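# Stow the loose fork in the tray's fork slot

## Task

Place the stray fork into the tray compartment that already holds forks. It must rest on top of or next to those forks, lie flat rather than on its edge, run lengthwise with the compartment, and have its handle facing the same end as the other forks' handles. Every item that started in the tray must finish in its own compartment, and nothing may end up in the tray unless it sits among items of its own kind. The arrangement must stay put without the robot holding it. Finish by opening the gripper and withdrawing the arm.

## Robot and tools

ROBOT. There is one six-joint arm with a two-finger gripper. Every command is written as absolute joint targets plus a gripper opening, never as Cartesian moves or offsets. The joint order is waist, shoulder, elbow, forearm roll, wrist pitch, wrist roll.

FRAME. Poses in results are given in the scene frame. Its origin is on the table surface under the arm's base. +z is up, and +y is to the left when facing along +x. Positions are in metres. Orientation is a quaternion in w,x,y,z order. Velocities are in m/s and rad/s. The base may be tilted against the table. The reported hand position may be a little off, especially when the arm is stretched out. end_effector_position is the point between the finger pads when they are shut, about 2 cm behind the tips. The fingers point along the gripper's +z and close along its y. Closing pushes the tips roughly 10 mm further along +z.

execute_actions. Its argument "actions" holds one action, one wait, or nothing.
- Empty list {"actions": []}: nothing moves. It returns the current state along with camera pictures.
- Action {"rows": [[...]], "steps": n}: n is 4 to 15 control steps of 1/30 s each, and defaults to 15. Each row is one step's command. If there are fewer rows than steps, the last row is held. A row is exactly 7 numbers: the six absolute joint targets in radians, in the order above, followed by the gripper opening. The opening runs from -1 (shut) to +1 (fully open, 0.084 m between the pads).
- Wait {"steps": n}: n is up to 300. Nothing new is sent. It returns once n steps have passed since the previous result, and your reply time counts toward those steps.
- Add "pictures": true to get images with an action or wait.

JOINT RANGES (rad): waist -6.283..6.283, shoulder -2.059..2.094, elbow -3.927..0.192, forearm roll -6.283..6.283, wrist pitch -1.693..3.142, wrist roll -6.283..6.283. A call is rejected, and nothing is sent, if a target exceeds a range end by more than 0.010 and also lies further out than the joint's last reported angle. True ends can differ from these by up to 0.010 either way. A target beyond the true end is clipped to it, and you may see "joint sent to its limit". That line can refer to an earlier action, and its absence does not prove there is room left.

MOTION LIMITS. Joint targets change at no more than 3.14 rad/s. Reaching that speed from rest takes 0.16 s. All joints are slowed together so that they arrive at once. On each step a target is kept within 0.623 rad of the joint's measured angle. If the targets would put the hand more than 70 mm from where it is now, all of them are pulled back proportionally. Distant goals therefore need several calls. The result of each action is reported 4 steps before the action ends, and those remaining steps run while you reply. Between calls the arm keeps heading for the last row sent until it has nearly stopped. "joint command not followed" means a clearance check altered or blocked targets; the arm's mount counts as part of the arm. HELD marks steps on which your row was not fully sent.

RESULT LINES. Joint positions and Joint velocities give the six joints (rad, rad/s) followed by the finger-pad gap (m, m/s). grip_measured is the measured opening on the same -1..1 scale you command. Joint torques are listed in the same joint order. They show total drive output, not contact force alone, and they include offsets and noise.

GRIPPING. To keep hold of something, command an opening clearly below grip_measured. A lower command squeezes harder, up to about 24 N per pad for objects up to about 6 cm wide. Closing fast can bite harder and may bounce the fingers open. Sending back the reading you got still holds lightly. Very thin parts get less than full force even at -1.

FAULTS. If contact torque reaches a joint's load limit (N m: waist 47.5, shoulder 47.5, elbow 28.5, forearm roll 28.5, wrist pitch 19, wrist roll 19, with a held object's weight included), the arm backs off, freezes for 10 s and drops the rest of that call. Holding loads heats the motors. MOTOR HOT appears from 65 °C, and at 80 °C the brakes lock until the motors cool (OVER-TEMPERATURE FAULT). Avoid both kinds of stop.

zoom_image: {"camera": name, "region": [x0, y0, x1, y1]} gives an enlarged view of that camera's latest image. Coordinates are pixels from the top-left corner, and the region can be at most 504x504. Cameras: cam_head_left, cam_head_right, cam_high, cam_low, cam_wrist, each 672x504. Calibration is supplied per camera (K, distortion, T_world_to_cam in metres). The fixed cameras may be off by a couple of degrees and a few millimetres. The wrist camera's pose follows the reported joint angles.

finished_scene: {"scene": number of the current scene}. It ends that scene for good and reports whether the goal was met. Call it only after the fork is placed, the gripper is open and the arm has pulled away.

CAUTIONS. Loose objects may be nudged briefly by outside pushes. Never knock or drop anything off the table, since that fails the job. Avoid dropping the fork from a height, slamming into things, and pressing hard on the tray or the table. Move smoothly and avoid needless effort.

Each tool is called after "Call:" as name(argument=value, ...) on one line, values as JSON.

## Session

Call:
execute_actions(actions=[])

Scene clock: 0.00 s of 4500.00 s.
end_effector_position=(+0.4390, +0.0903, +0.3418) grip_measured=+1.00 end_effector_quat_wxyz=(-0.293, +0.852, +0.423, +0.098) end_effector_velocity=(-0.000, -0.000, +0.000) end_effector_angular_velocity=(+0.001, +0.001, -0.000)
Joint positions: [-0.365  0.06  -1.123  0.806  1.595 -1.581  0.084]
Joint velocities: [-0.001 -0.     0.    -0.     0.001  0.    -0.   ]
Joint torques (N m, as the arm reports them, + toward a larger angle): no reading

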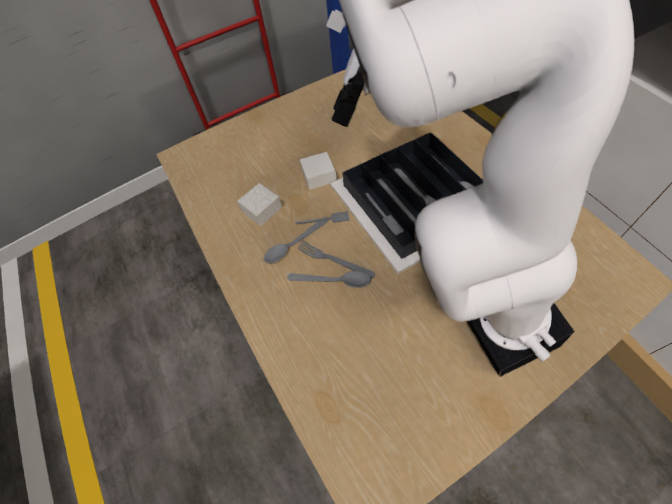

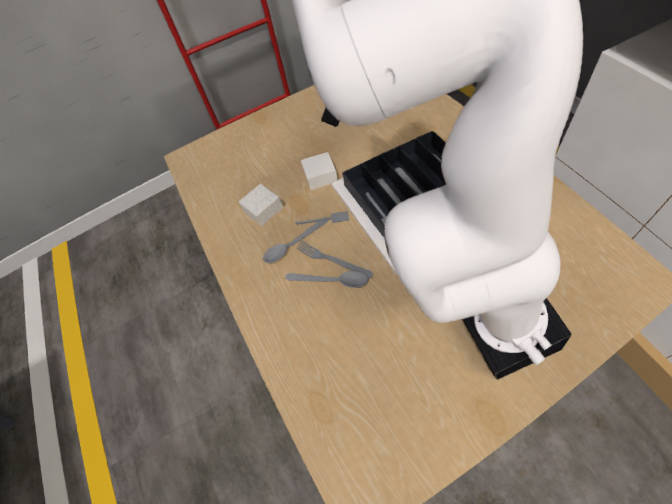

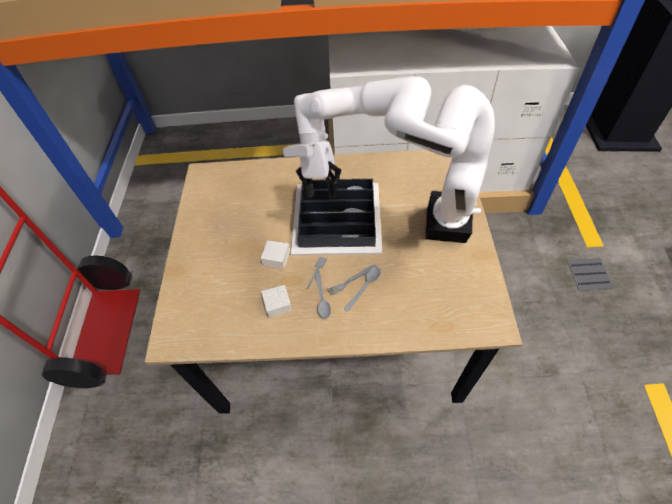

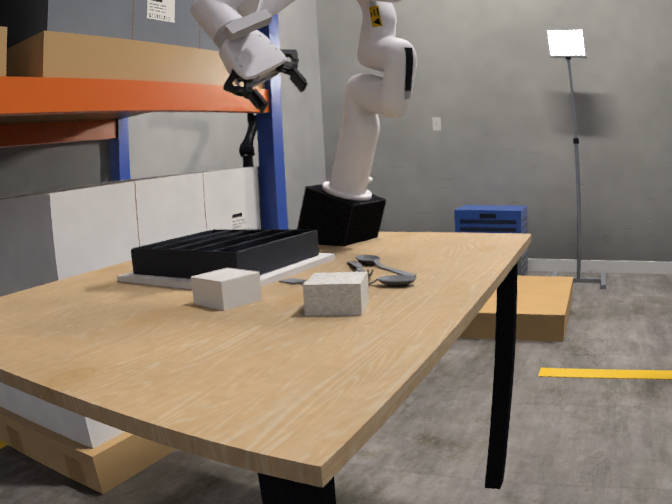

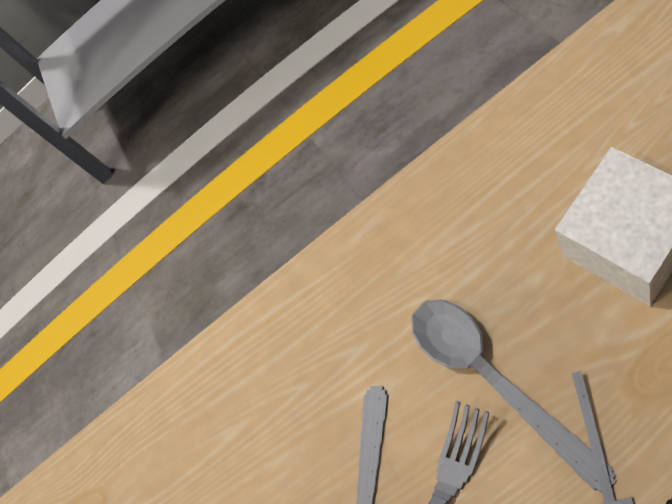

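Call:
zoom_image(camera="cam_high", region=[270, 170, 410, 330])

Call:
execute_actions(actions=[{"rows":[[0.6,0.1,-1.0,0,0.9,0,1]],"steps":15}])

Call:
execute_actions(actions=[{"steps":30}], pictures=true)

Region (270, 170, 410, 330) of cam_high's 672x504 image, scaled by 3.150, with more detail than that image has; it fills the left 441 columns of this view, and the rest is white.

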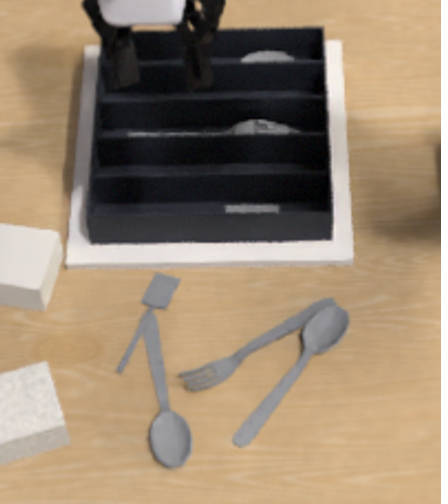

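Scene clock: 0.63 s of 4500.00 s.
end_effector_position=(+0.4325, +0.1141, +0.2496) grip_measured=+1.00 end_effector_quat_wxyz=(-0.139, +0.887, +0.435, -0.074) end_effector_velocity=(-0.012, +0.163, -0.250) end_effector_angular_velocity=(-1.462, +0.225, +0.498)
Joint positions: [-0.044  0.079 -1.068  0.486  1.294 -1.259  0.084]
Joint velocities: [ 1.245  0.049  0.157 -1.148 -0.928  1.229  0.   ]
Joint torques (N m, as the arm reports them, + toward a larger angle): [ -5.23 -23.7  -15.56  -0.42  -0.45   0.18]
Steps of this call (steps 1 to 8: nothing new was sent; steps 9 to 19: the first 11 steps of this action). Readings (joint positions):
9: [-0.365 0.060 -1.123 0.806 1.595 -1.581]
10: [-0.362 0.060 -1.123 0.802 1.591 -1.577]
12: [-0.327 0.063 -1.117 0.764 1.551 -1.537]
16: [-0.168 0.074 -1.085 0.608 1.399 -1.383]
19: the state above

Scene clock: 1.63 s of 4500.00 s.
end_effector_position=(+0.4091, +0.2757, +0.1559) grip_measured=+1.00 end_effector_quat_wxyz=(+0.142, +0.949, +0.271, -0.072) end_effector_velocity=(-0.002, +0.006, -0.002) end_effector_angular_velocity=(-0.006, -0.020, -0.027)
Joint positions: [ 0.598  0.1   -1.     0.001  0.901 -0.006  0.084]
Joint velocities: [ 0.017  0.001  0.002 -0.011 -0.01   0.057 -0.   ]
Joint torques (N m, as the arm reports them, + toward a larger angle): [ -3.93 -25.01 -14.16  -1.11  -0.7   -0.23]
Kept back: nothing.
Steps of this call (steps 1 to 4: the last 4 steps of your previous action; steps 5 to 30: the robot went on to your last target). Readings (joint positions):
1: [-0.003 0.081 -1.063 0.450 1.264 -1.218]
2: [0.037 0.082 -1.058 0.417 1.238 -1.178]
4: [0.113 0.085 -1.050 0.360 1.192 -1.101]
8: [0.250 0.089 -1.036 0.259 1.110 -0.928]
30: the state above
camera_calibration (this result's frames):
cam_wrist: T_world_to_cam=[[0.535599, -0.811444, 0.233862, 0.00128886], [-0.842632, -0.495258, 0.211402, 0.521056], [-0.0557184, -0.310286, -0.949009, 0.386318], [0, 0, 0, 1]] pos_world=[0.459893, 0.378972, 0.256166]

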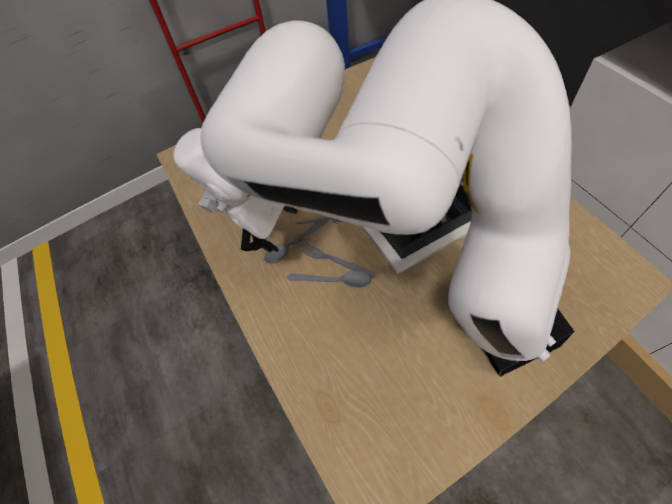

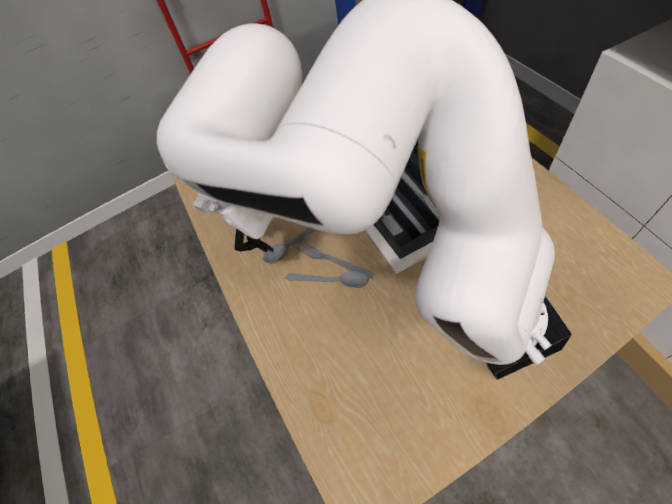

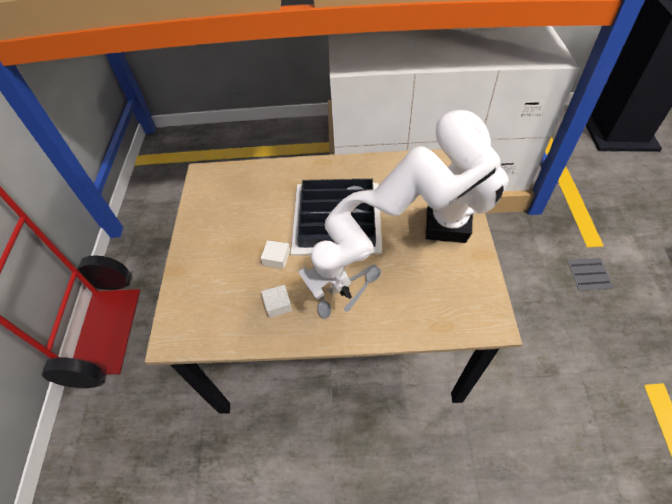

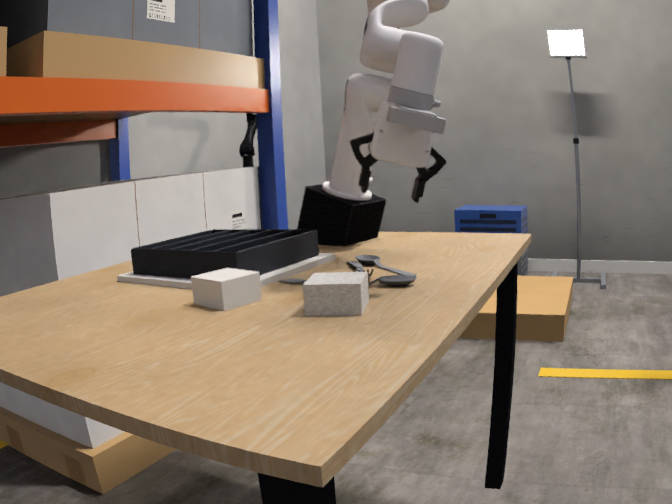

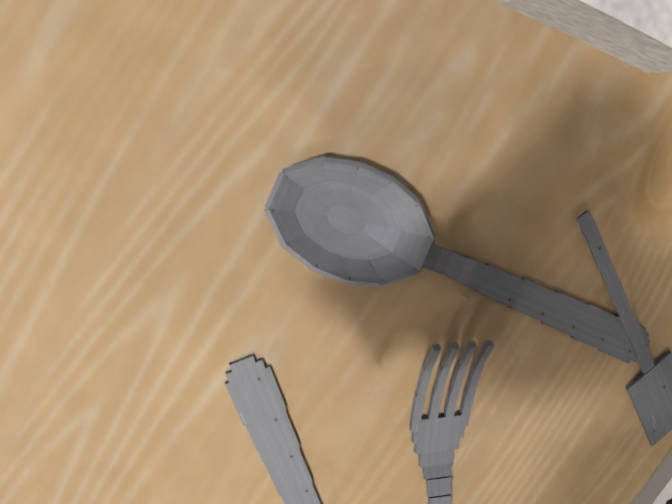

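Call:
execute_actions(actions=[{"rows":[[0.543,0.22,-0.72,1.129,0.3,-1.11,0.3]],"steps":15}])

Call:
execute_actions(actions=[{"steps":15}], pictures=true)

Scene clock: 3.50 s of 4500.00 s.
end_effector_position=(+0.4065, +0.2647, +0.0847) grip_measured=+0.29 end_effector_quat_wxyz=(+0.009, +0.957, +0.289, -0.014) end_effector_velocity=(+0.045, -0.143, -0.161) end_effector_angular_velocity=(+0.858, -0.516, -0.031)
Joint positions: [ 0.562  0.182 -0.812  0.498  0.504 -0.498  0.056]
Joint velocities: [-0.127  0.255  0.595  2.427 -1.301 -2.418 -0.   ]
Joint torques (N m, as the arm reports them, + toward a larger angle): [ -2.45 -26.63 -13.64  -0.68  -0.95   0.19]
Steps of this call (steps 1 to 15: the robot went on to your last target; steps 16 to 45: nothing new was sent; steps 46 to 56: the first 11 steps of this action). Readings (joint positions):
46: [0.600 0.100 -1.000 0.000 0.900 -0.000]
47: [0.600 0.100 -0.999 0.004 0.896 -0.004]
49: [0.597 0.106 -0.984 0.043 0.857 -0.044]
53: [0.577 0.150 -0.884 0.272 0.652 -0.273]
56: the state above

Scene clock: 4.00 s of 4500.00 s.
end_effector_position=(+0.4141, +0.2241, +0.0654) grip_measured=+0.29 end_effector_quat_wxyz=(-0.032, +0.958, +0.277, +0.072) end_effector_velocity=(-0.002, -0.009, -0.003) end_effector_angular_velocity=(+0.003, -0.015, -0.010)
Joint positions: [ 0.543  0.219 -0.722  1.12   0.302 -1.102  0.056]
Joint velocities: [-0.003  0.006  0.012  0.083 -0.019 -0.078  0.   ]
Joint torques (N m, as the arm reports them, + toward a larger angle): [ -2.65 -22.05 -10.29  -1.03  -1.03   0.67]
Kept back: nothing.
Steps of this call (steps 1 to 4: the last 4 steps of your previous action; steps 5 to 15: the robot went on to your last target). Readings (joint positions):
1: [0.558 0.190 -0.793 0.580 0.463 -0.581]
2: [0.555 0.196 -0.777 0.665 0.427 -0.665]
4: [0.549 0.207 -0.752 0.830 0.372 -0.826]
8: [0.544 0.216 -0.728 1.045 0.319 -1.029]
15: the state above
camera_calibration (this result's frames):
cam_wrist: T_world_to_cam=[[0.536132, -0.843952, -0.0175243, 0.0013683], [-0.834926, -0.527111, -0.158277, 0.546968], [0.124341, 0.0994886, -0.987239, 0.120862], [0, 0, 0, 1]] pos_world=[0.440916, 0.277443, 0.205916]

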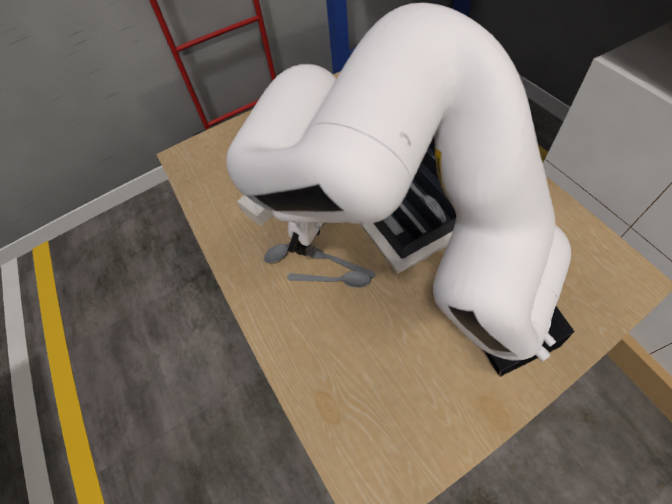

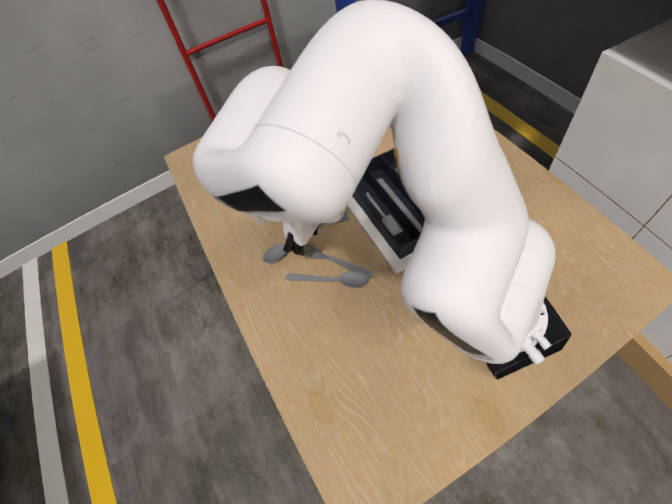

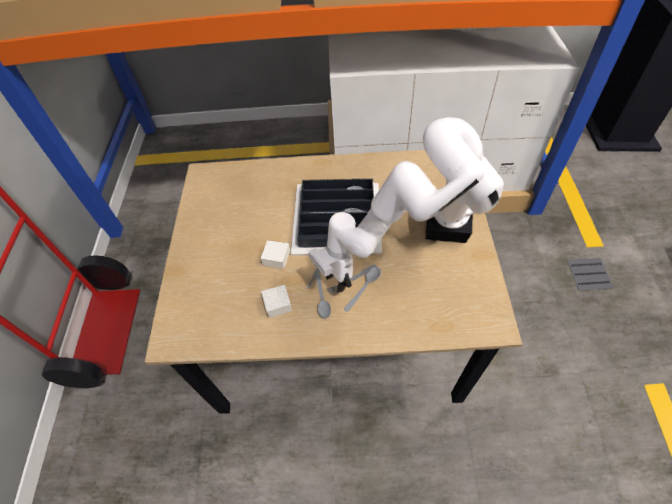

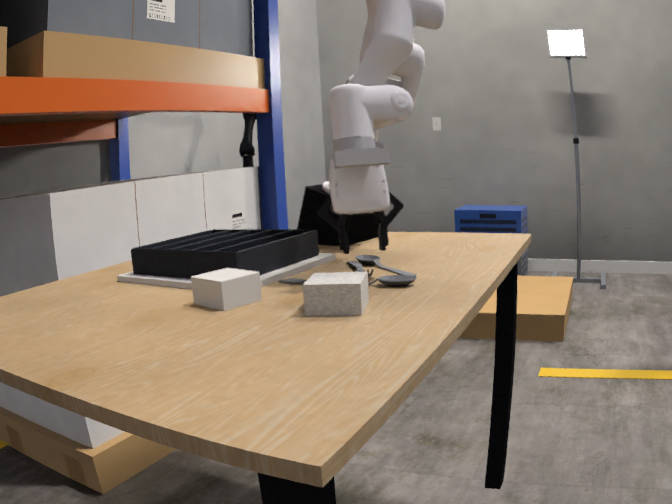

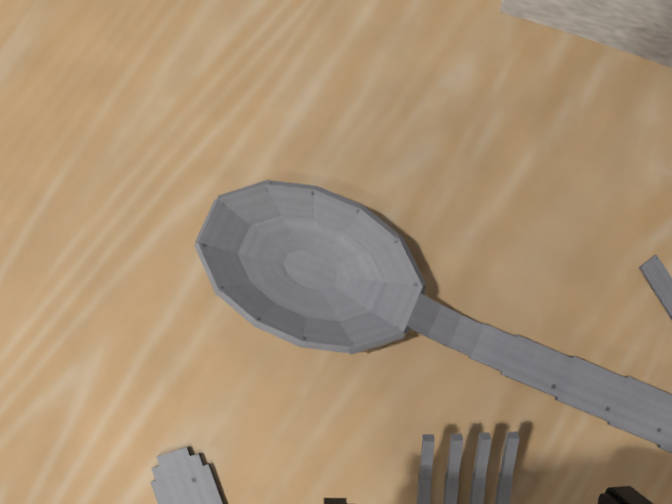

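Call:
execute_actions(actions=[{"rows":[[0.543,0.315,-0.677,1.129,0.277,-1.11,0.3]],"steps":15}])

Call:
execute_actions(actions=[{"steps":10}], pictures=true)

Scene clock: 4.50 s of 4500.00 s.
end_effector_position=(+0.3764, +0.1836, +0.0243) grip_measured=+0.29 end_effector_quat_wxyz=(-0.007, +0.965, +0.261, +0.018) end_effector_velocity=(-0.002, -0.008, -0.009) end_effector_angular_velocity=(-0.024, +0.007, -0.003)
Joint positions: [ 0.543  0.31  -0.679  1.129  0.279 -1.11   0.056]
Joint velocities: [ 0.002  0.033 -0.007 -0.001 -0.02  -0.001  0.   ]
Joint torques (N m, as the arm reports them, + toward a larger angle): [ -3.15 -21.82  -7.42  -0.91  -0.96   0.18]
Steps of this call (steps 1 to 4: the robot went on to your last target; steps 5 to 15: the first 11 steps of this action). Readings (joint positions):
5: [0.543 0.220 -0.720 1.127 0.300 -1.108]
6: [0.543 0.222 -0.720 1.127 0.299 -1.109]
8: [0.543 0.249 -0.710 1.128 0.291 -1.109]
12: [0.543 0.302 -0.680 1.129 0.282 -1.110]
15: the state above

Scene clock: 4.83 s of 4500.00 s.
end_effector_position=(+0.3747, +0.1817, +0.0225) grip_measured=+0.29 end_effector_quat_wxyz=(-0.006, +0.965, +0.260, +0.016) end_effector_velocity=(-0.002, -0.002, -0.002) end_effector_angular_velocity=(-0.003, +0.005, -0.002)
Joint positions: [ 0.543  0.314 -0.677  1.129  0.277 -1.11   0.056]
Joint velocities: [-0.     0.004  0.003 -0.    -0.001  0.    -0.   ]
Joint torques (N m, as the arm reports them, + toward a larger angle): [ -2.96 -21.45  -7.56  -0.85  -0.84   0.29]
Kept back: nothing.
Steps of this call (steps 1 to 4: the last 4 steps of your previous action; steps 5 to 10: the robot went on to your last target). Readings (joint positions):
1: [0.543 0.311 -0.679 1.129 0.278 -1.110]
2: [0.543 0.312 -0.679 1.129 0.278 -1.110]
4: [0.543 0.313 -0.678 1.129 0.277 -1.110]
8: [0.543 0.314 -0.678 1.129 0.277 -1.110]
10: the state above
camera_calibration (this result's frames):
cam_wrist: T_world_to_cam=[[0.503398, -0.864054, 0.000260521, 0.00149366], [-0.863457, -0.503061, -0.0370266, 0.488419], [0.032124, 0.0184142, -0.999314, 0.137168], [0, 0, 0, 1]] pos_world=[0.416571, 0.24447, 0.155158]

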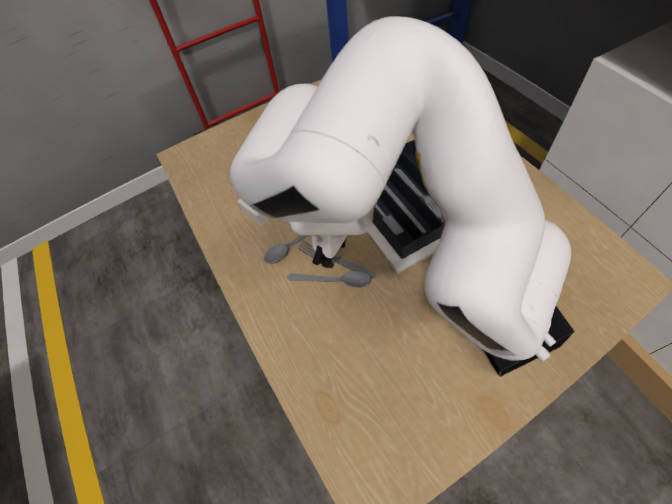

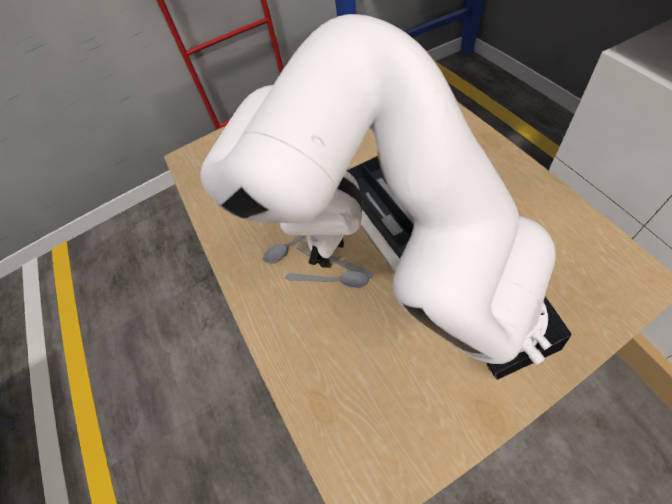

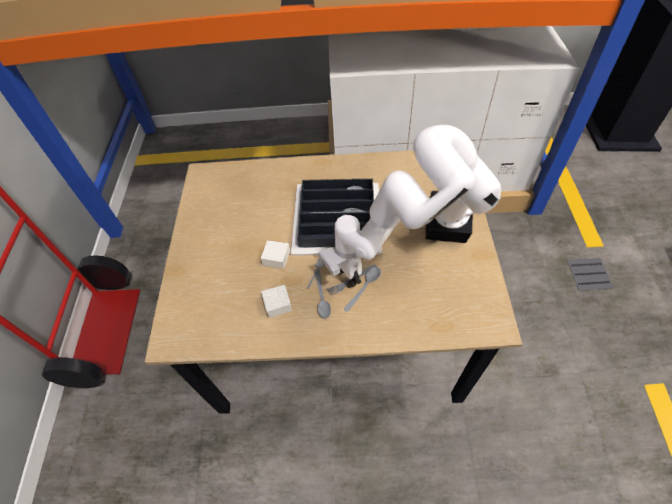

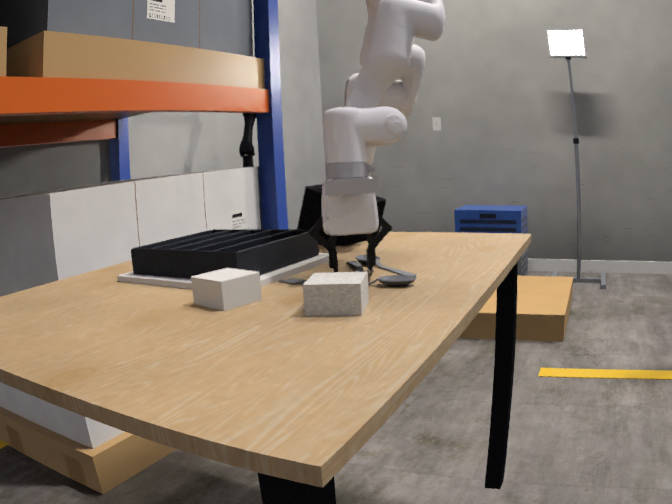

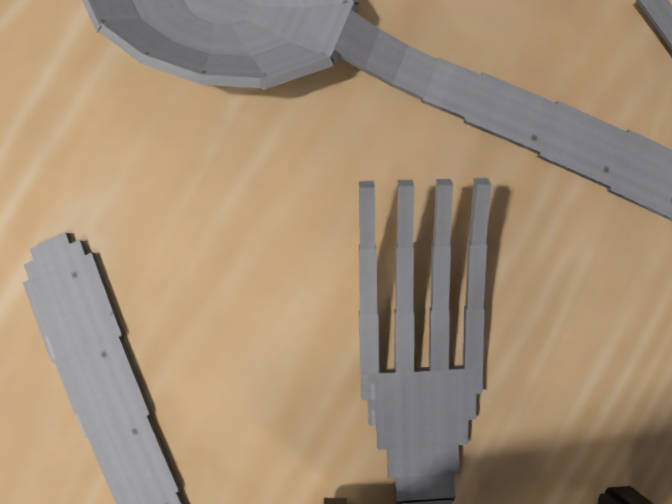

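Call:
execute_actions(actions=[{"rows":[[0.543,0.321,-0.675,1.129,0.276,-1.11,0.0],[0.543,0.321,-0.675,1.129,0.276,-1.11,-0.3],[0.543,0.321,-0.675,1.129,0.276,-1.11,-0.6],[0.543,0.321,-0.675,1.129,0.276,-1.11,-1]],"steps":15}])

Call:
execute_actions(actions=[{"steps":12}])

Call:
execute_actions(actions=[{"rows":[[0.45,0.14,-0.76,1.129,0.33,-1.11,-1]],"steps":15}])

Call:
execute_actions(actions=[{"rows":[[0.1,0.1,-0.8,1.0,0.4,-1.0,-1]],"steps":15}])

Call:
execute_actions(actions=[{"steps":10}], pictures=true)

Scene clock: 5.40 s of 4500.00 s.
end_effector_position=(+0.3740, +0.1801, +0.0214) grip_measured=-0.76 end_effector_quat_wxyz=(-0.005, +0.966, +0.259, +0.015) end_effector_velocity=(-0.001, -0.001, -0.001) end_effector_angular_velocity=(-0.001, +0.003, -0.001)
Joint positions: [ 0.542  0.318 -0.677  1.129  0.275 -1.11   0.011]
Joint velocities: [-0.     0.002  0.001  0.     0.001  0.     0.   ]
Joint torques (N m, as the arm reports them, + toward a larger angle): [ -1.95 -14.75  -4.46  -0.98  -0.19   0.2 ]
Steps of this call (steps 1 to 6: the robot went on to your last target; steps 7 to 17: the first 11 steps of this action). Readings (joint positions):
7: [0.543 0.315 -0.677 1.129 0.277 -1.110]
8: [0.543 0.316 -0.677 1.129 0.277 -1.110]
10: [0.543 0.318 -0.676 1.129 0.276 -1.110]
14: [0.542 0.318 -0.677 1.129 0.275 -1.110]
17: the state above

Scene clock: 5.80 s of 4500.00 s.
end_effector_position=(+0.3735, +0.1799, +0.0210) grip_measured=-0.76 end_effector_quat_wxyz=(-0.005, +0.966, +0.259, +0.014) end_effector_velocity=(-0.001, -0.001, -0.001) end_effector_angular_velocity=(-0.001, +0.002, -0.000)
Joint positions: [ 0.543  0.319 -0.677  1.129  0.275 -1.11   0.011]
Joint velocities: [ 0.     0.001  0.001  0.     0.    -0.     0.   ]
Joint torques (N m, as the arm reports them, + toward a larger angle): [-0.31 -8.32 -1.49 -0.96  0.64  0.14]
Kept back: nothing.
Steps of this call (steps 1 to 4: the last 4 steps of your previous action; steps 5 to 12: the robot went on to your last target). Readings (joint positions):
1: [0.542 0.318 -0.677 1.129 0.275 -1.110]
2: [0.543 0.318 -0.677 1.129 0.275 -1.110]
4: [0.543 0.318 -0.677 1.129 0.275 -1.110]
8: [0.543 0.319 -0.677 1.129 0.275 -1.110]
12: the state above

Scene clock: 6.17 s of 4500.00 s.
end_effector_position=(+0.4450, +0.2122, +0.0949) grip_measured=-0.76 end_effector_quat_wxyz=(-0.038, +0.961, +0.252, +0.107) end_effector_velocity=(+0.198, +0.082, +0.241) end_effector_angular_velocity=(+0.283, -0.507, -0.010)
Joint positions: [ 0.469  0.178 -0.742  1.129  0.32  -1.11   0.011]
Joint velocities: [-0.192 -0.391 -0.203 -0.001  0.086  0.     0.   ]
Joint torques (N m, as the arm reports them, + toward a larger angle): [ -2.35 -18.23  -8.57  -1.19  -1.05   0.42]
Steps of this call (steps 1 to 11: the first 11 steps of this action). Readings (joint positions):
1: [0.543 0.319 -0.677 1.129 0.275 -1.110]
2: [0.541 0.317 -0.677 1.129 0.277 -1.110]
4: [0.528 0.296 -0.681 1.129 0.290 -1.110]
8: [0.492 0.225 -0.720 1.129 0.308 -1.110]
11: the state above

Scene clock: 6.67 s of 4500.00 s.
end_effector_position=(+0.5056, +0.1343, +0.1629) grip_measured=-0.76 end_effector_quat_wxyz=(-0.026, +0.972, +0.163, +0.166) end_effector_velocity=(+0.120, -0.304, +0.174) end_effector_angular_velocity=(+0.003, -0.238, -0.619)
Joint positions: [ 0.228  0.117 -0.784  1.047  0.374 -1.04   0.011]
Joint velocities: [-0.763 -0.1   -0.093 -0.279  0.155  0.237  0.   ]
Joint torques (N m, as the arm reports them, + toward a larger angle): [ -4.1  -22.29 -13.68  -0.62  -1.46   0.28]
Steps of this call (steps 1 to 4: the last 4 steps of your previous action; steps 5 to 15: the first 11 steps of this action). Readings (joint positions):
5: [0.454 0.147 -0.756 1.129 0.328 -1.110]
6: [0.450 0.146 -0.757 1.128 0.330 -1.109]
8: [0.416 0.141 -0.761 1.114 0.339 -1.097]
12: [0.305 0.127 -0.775 1.075 0.358 -1.064]
15: the state above

Scene clock: 7.00 s of 4500.00 s.
end_effector_position=(+0.5214, +0.0843, +0.1914) grip_measured=-0.76 end_effector_quat_wxyz=(-0.015, +0.976, +0.115, +0.185) end_effector_velocity=(+0.004, -0.020, +0.011) end_effector_angular_velocity=(+0.001, -0.011, -0.038)
Joint positions: [ 0.106  0.101 -0.799  1.002  0.399 -1.002  0.011]
Joint velocities: [-0.048 -0.006 -0.006 -0.021  0.014  0.018 -0.   ]
Joint torques (N m, as the arm reports them, + toward a larger angle): [ -3.81 -22.11 -14.31  -0.74  -1.11   0.4 ]
Kept back: nothing.
Steps of this call (steps 1 to 4: the last 4 steps of your previous action; steps 5 to 10: the robot went on to your last target). Readings (joint positions):
1: [0.203 0.114 -0.787 1.038 0.379 -1.032]
2: [0.178 0.111 -0.790 1.029 0.384 -1.025]
4: [0.140 0.105 -0.795 1.015 0.391 -1.013]
8: [0.111 0.101 -0.798 1.004 0.398 -1.004]
10: the state above
camera_calibration (this result's frames):
cam_wrist: T_world_to_cam=[[0.230188, -0.972981, 0.0179249, -0.00829775], [-0.903493, -0.22052, -0.36752, 0.632693], [0.361543, 0.0684038, -0.929843, 0.113789], [0, 0, 0, 1]] pos_world=[0.532404, 0.123664, 0.338482]

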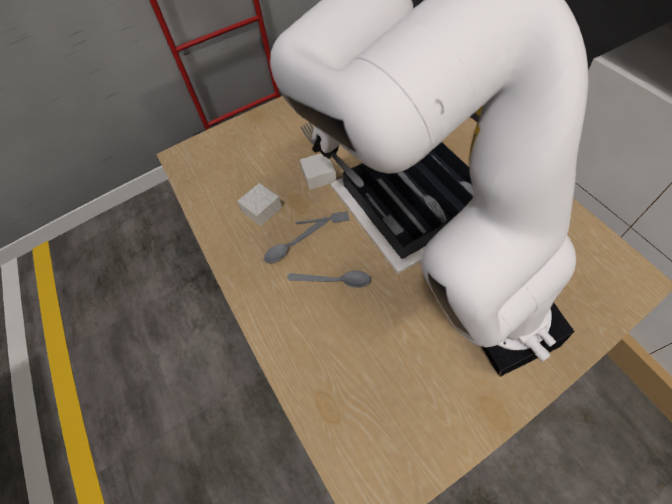

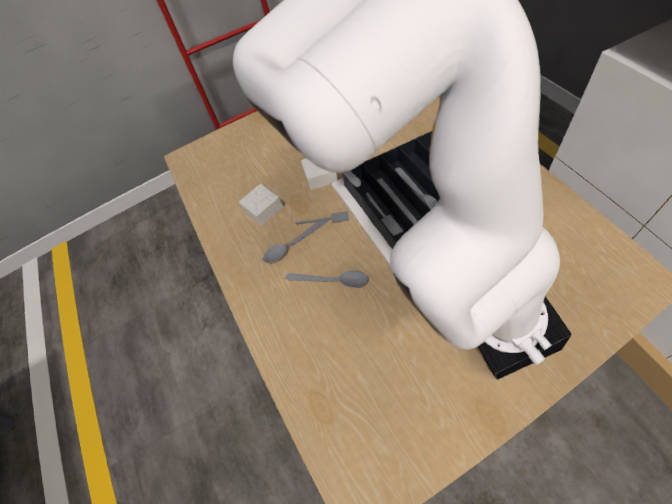

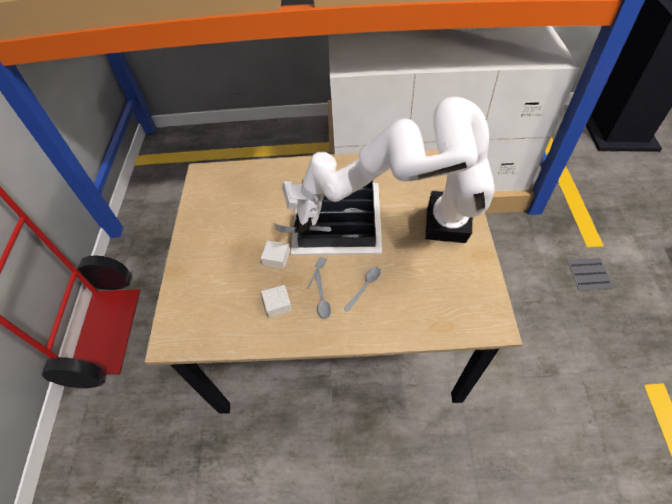

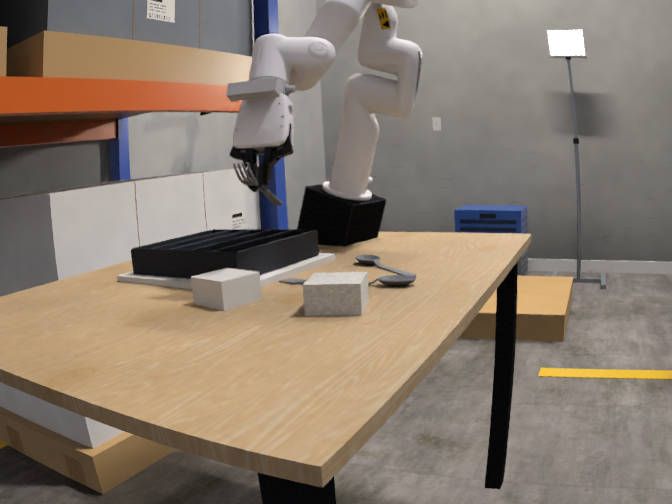

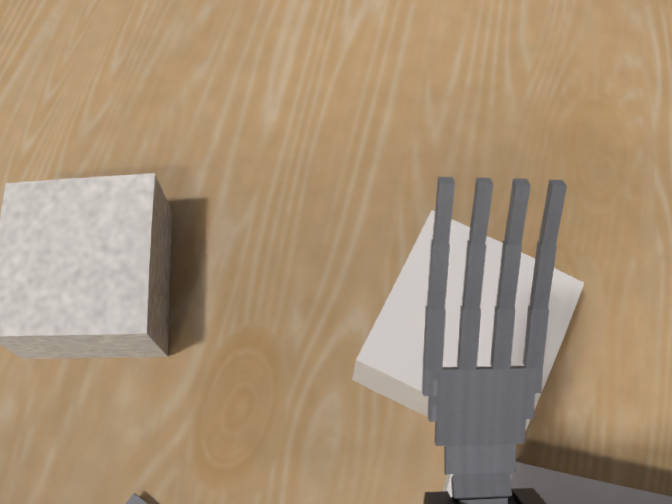

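Got it. Identify slots.

Call:
zoom_image(camera="cam_head_left", region=[330, 130, 490, 270])

Call:
zoom_image(camera="cam_high", region=[280, 160, 400, 260])

Region (330, 130, 490, 270) of cam_head_left's 672x504 image, scaled by 3.150, with more detail than that image has; it fills the top 441 rows of this view, and the rest is white.

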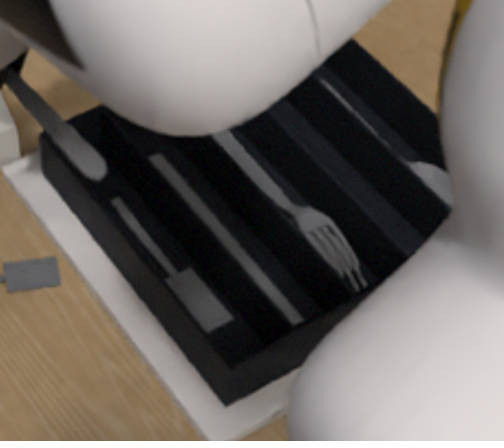

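Region (280, 160, 400, 260) of cam_high's 672x504 image, scaled by 4.200, with more detail than that image has.

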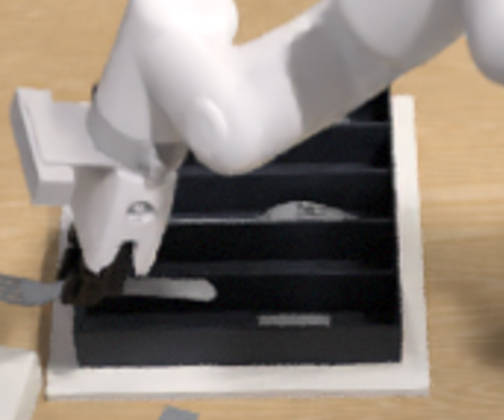

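Call:
execute_actions(actions=[{"rows":[[-0.376,0.15,-0.8,0.623,0.6,2.17,-1]],"steps":15}])

Call:
execute_actions(actions=[{"steps":25}])

Call:
execute_actions(actions=[{"rows":[[-0.376,0.336,-0.749,0.623,0.573,2.17,-1]],"steps":15}])

Call:
execute_actions(actions=[{"steps":8}], pictures=true)

Scene clock: 7.83 s of 4500.00 s.
end_effector_position=(+0.5031, -0.0125, +0.2031) grip_measured=-0.76 end_effector_quat_wxyz=(-0.012, +0.986, -0.069, +0.153) end_effector_velocity=(-0.103, -0.314, +0.034) end_effector_angular_velocity=(+0.273, +0.249, -1.541)
Joint positions: [-0.112  0.122 -0.8    0.832  0.489 -0.681  0.011]
Joint velocities: [-0.721  0.074 -0.002 -0.57   0.302  1.392 -0.   ]
Joint torques (N m, as the arm reports them, + toward a larger angle): [ -4.65 -21.35 -14.14  -1.39  -1.05   0.1 ]
Steps of this call (steps 1 to 14: the robot went on to your last target; steps 15 to 25: the first 11 steps of this action). Readings (joint positions):
15: [0.100 0.100 -0.800 1.000 0.400 -1.000]
16: [0.098 0.100 -0.800 0.998 0.402 -0.996]
18: [0.071 0.103 -0.801 0.974 0.415 -0.957]
22: [-0.038 0.115 -0.800 0.891 0.458 -0.809]
25: the state above

Scene clock: 8.67 s of 4500.00 s.
end_effector_position=(+0.4481, -0.1215, +0.2146) grip_measured=-0.76 end_effector_quat_wxyz=(+0.076, -0.456, +0.884, -0.072) end_effector_velocity=(-0.002, -0.002, +0.000) end_effector_angular_velocity=(+0.515, -0.147, -2.524)
Joint positions: [-0.375  0.15  -0.8    0.623  0.6    1.289  0.011]
Joint velocities: [-0.006  0.001  0.    -0.004  0.002  2.577 -0.   ]
Joint torques (N m, as the arm reports them, + toward a larger angle): [ -4.32 -20.61 -14.58  -0.81  -1.32   0.21]
Kept back: nothing.
Steps of this call (steps 1 to 4: the last 4 steps of your previous action; steps 5 to 25: the robot went on to your last target). Readings (joint positions):
1: [-0.136 0.125 -0.800 0.814 0.499 -0.632]
2: [-0.159 0.127 -0.800 0.795 0.509 -0.581]
4: [-0.205 0.132 -0.800 0.759 0.528 -0.467]
8: [-0.290 0.141 -0.800 0.692 0.563 -0.177]
25: the state above

Scene clock: 9.03 s of 4500.00 s.
end_effector_position=(+0.3967, -0.1285, +0.1387) grip_measured=-0.76 end_effector_quat_wxyz=(+0.024, -0.086, +0.996, -0.006) end_effector_velocity=(-0.138, -0.009, -0.178) end_effector_angular_velocity=(+0.213, +0.358, -1.616)
Joint positions: [-0.376  0.296 -0.759  0.623  0.579  2.008  0.011]
Joint velocities: [-0.001  0.375  0.091 -0.    -0.057  1.472 -0.   ]
Joint torques (N m, as the arm reports them, + toward a larger angle): [ -3.99 -24.47 -13.85  -1.09  -1.28  -0.32]
Steps of this call (steps 1 to 11: the first 11 steps of this action). Readings (joint positions):
1: [-0.375 0.150 -0.800 0.623 0.600 1.375]
2: [-0.375 0.151 -0.800 0.623 0.600 1.458]
4: [-0.375 0.169 -0.798 0.623 0.595 1.595]
8: [-0.376 0.252 -0.769 0.623 0.586 1.835]
11: the state above

Scene clock: 9.30 s of 4500.00 s.
end_effector_position=(+0.3834, -0.1293, +0.1221) grip_measured=-0.76 end_effector_quat_wxyz=(+0.007, -0.004, +1.000, +0.002) end_effector_velocity=(-0.008, -0.000, -0.010) end_effector_angular_velocity=(+0.010, +0.022, -0.122)
Joint positions: [-0.376  0.332 -0.751  0.623  0.573  2.158  0.011]
Joint velocities: [-0.     0.023  0.004 -0.    -0.004  0.113  0.   ]
Joint torques (N m, as the arm reports them, + toward a larger angle): [ -4.15 -22.35 -12.71  -1.08  -1.26  -0.1 ]
Kept back: nothing.
Steps of this call (steps 1 to 4: the last 4 steps of your previous action; steps 5 to 8: the robot went on to your last target). Readings (joint positions):
1: [-0.376 0.308 -0.756 0.623 0.578 2.053]
2: [-0.376 0.317 -0.753 0.623 0.576 2.086]
4: [-0.376 0.326 -0.751 0.623 0.575 2.127]
8: the state above
camera_calibration (this result's frames):
cam_wrist: T_world_to_cam=[[-0.0101151, 0.999914, 0.00836303, 0.165312], [0.99988, 0.0100157, 0.0118356, -0.310826], [0.0117508, 0.00848174, -0.999895, 0.248769], [0, 0, 0, 1]] pos_world=[0.309538, -0.164294, 0.251039]

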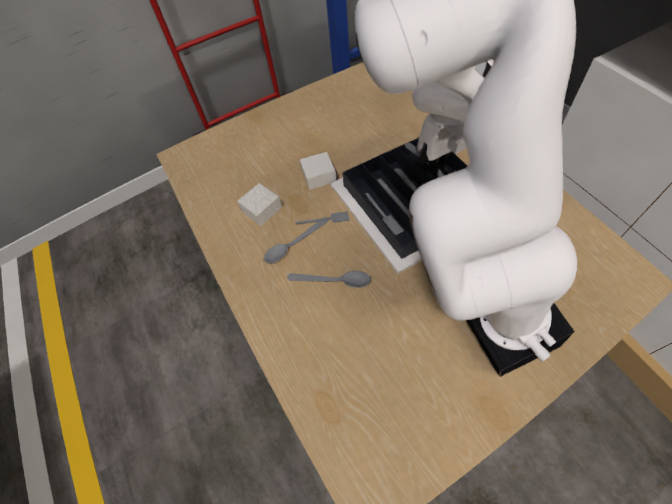

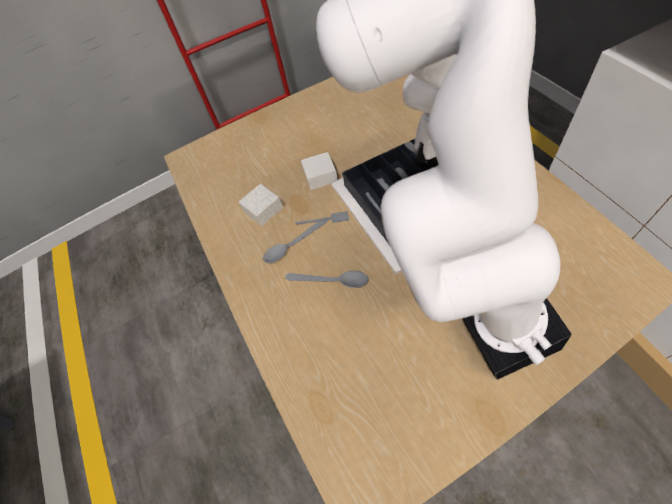

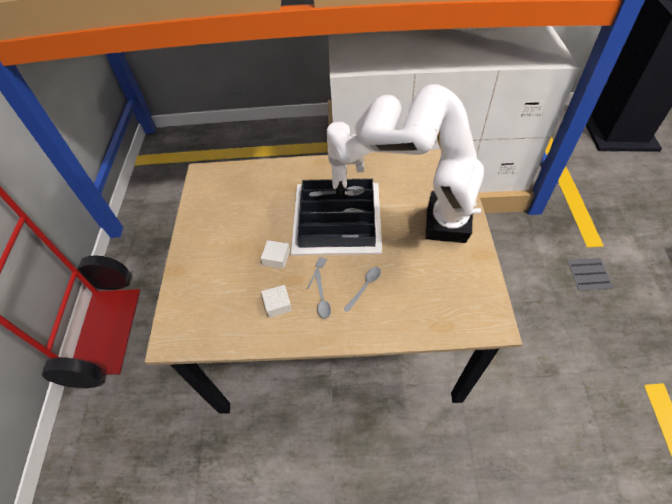

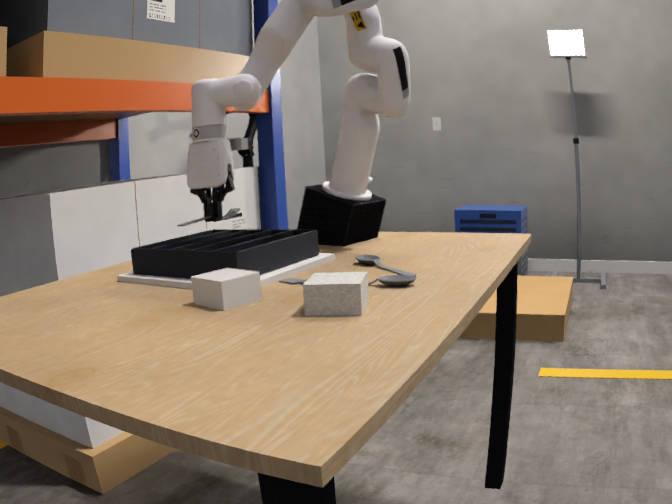

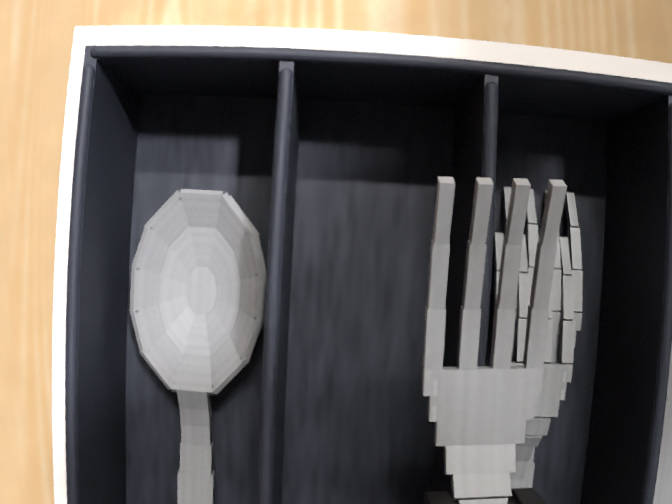

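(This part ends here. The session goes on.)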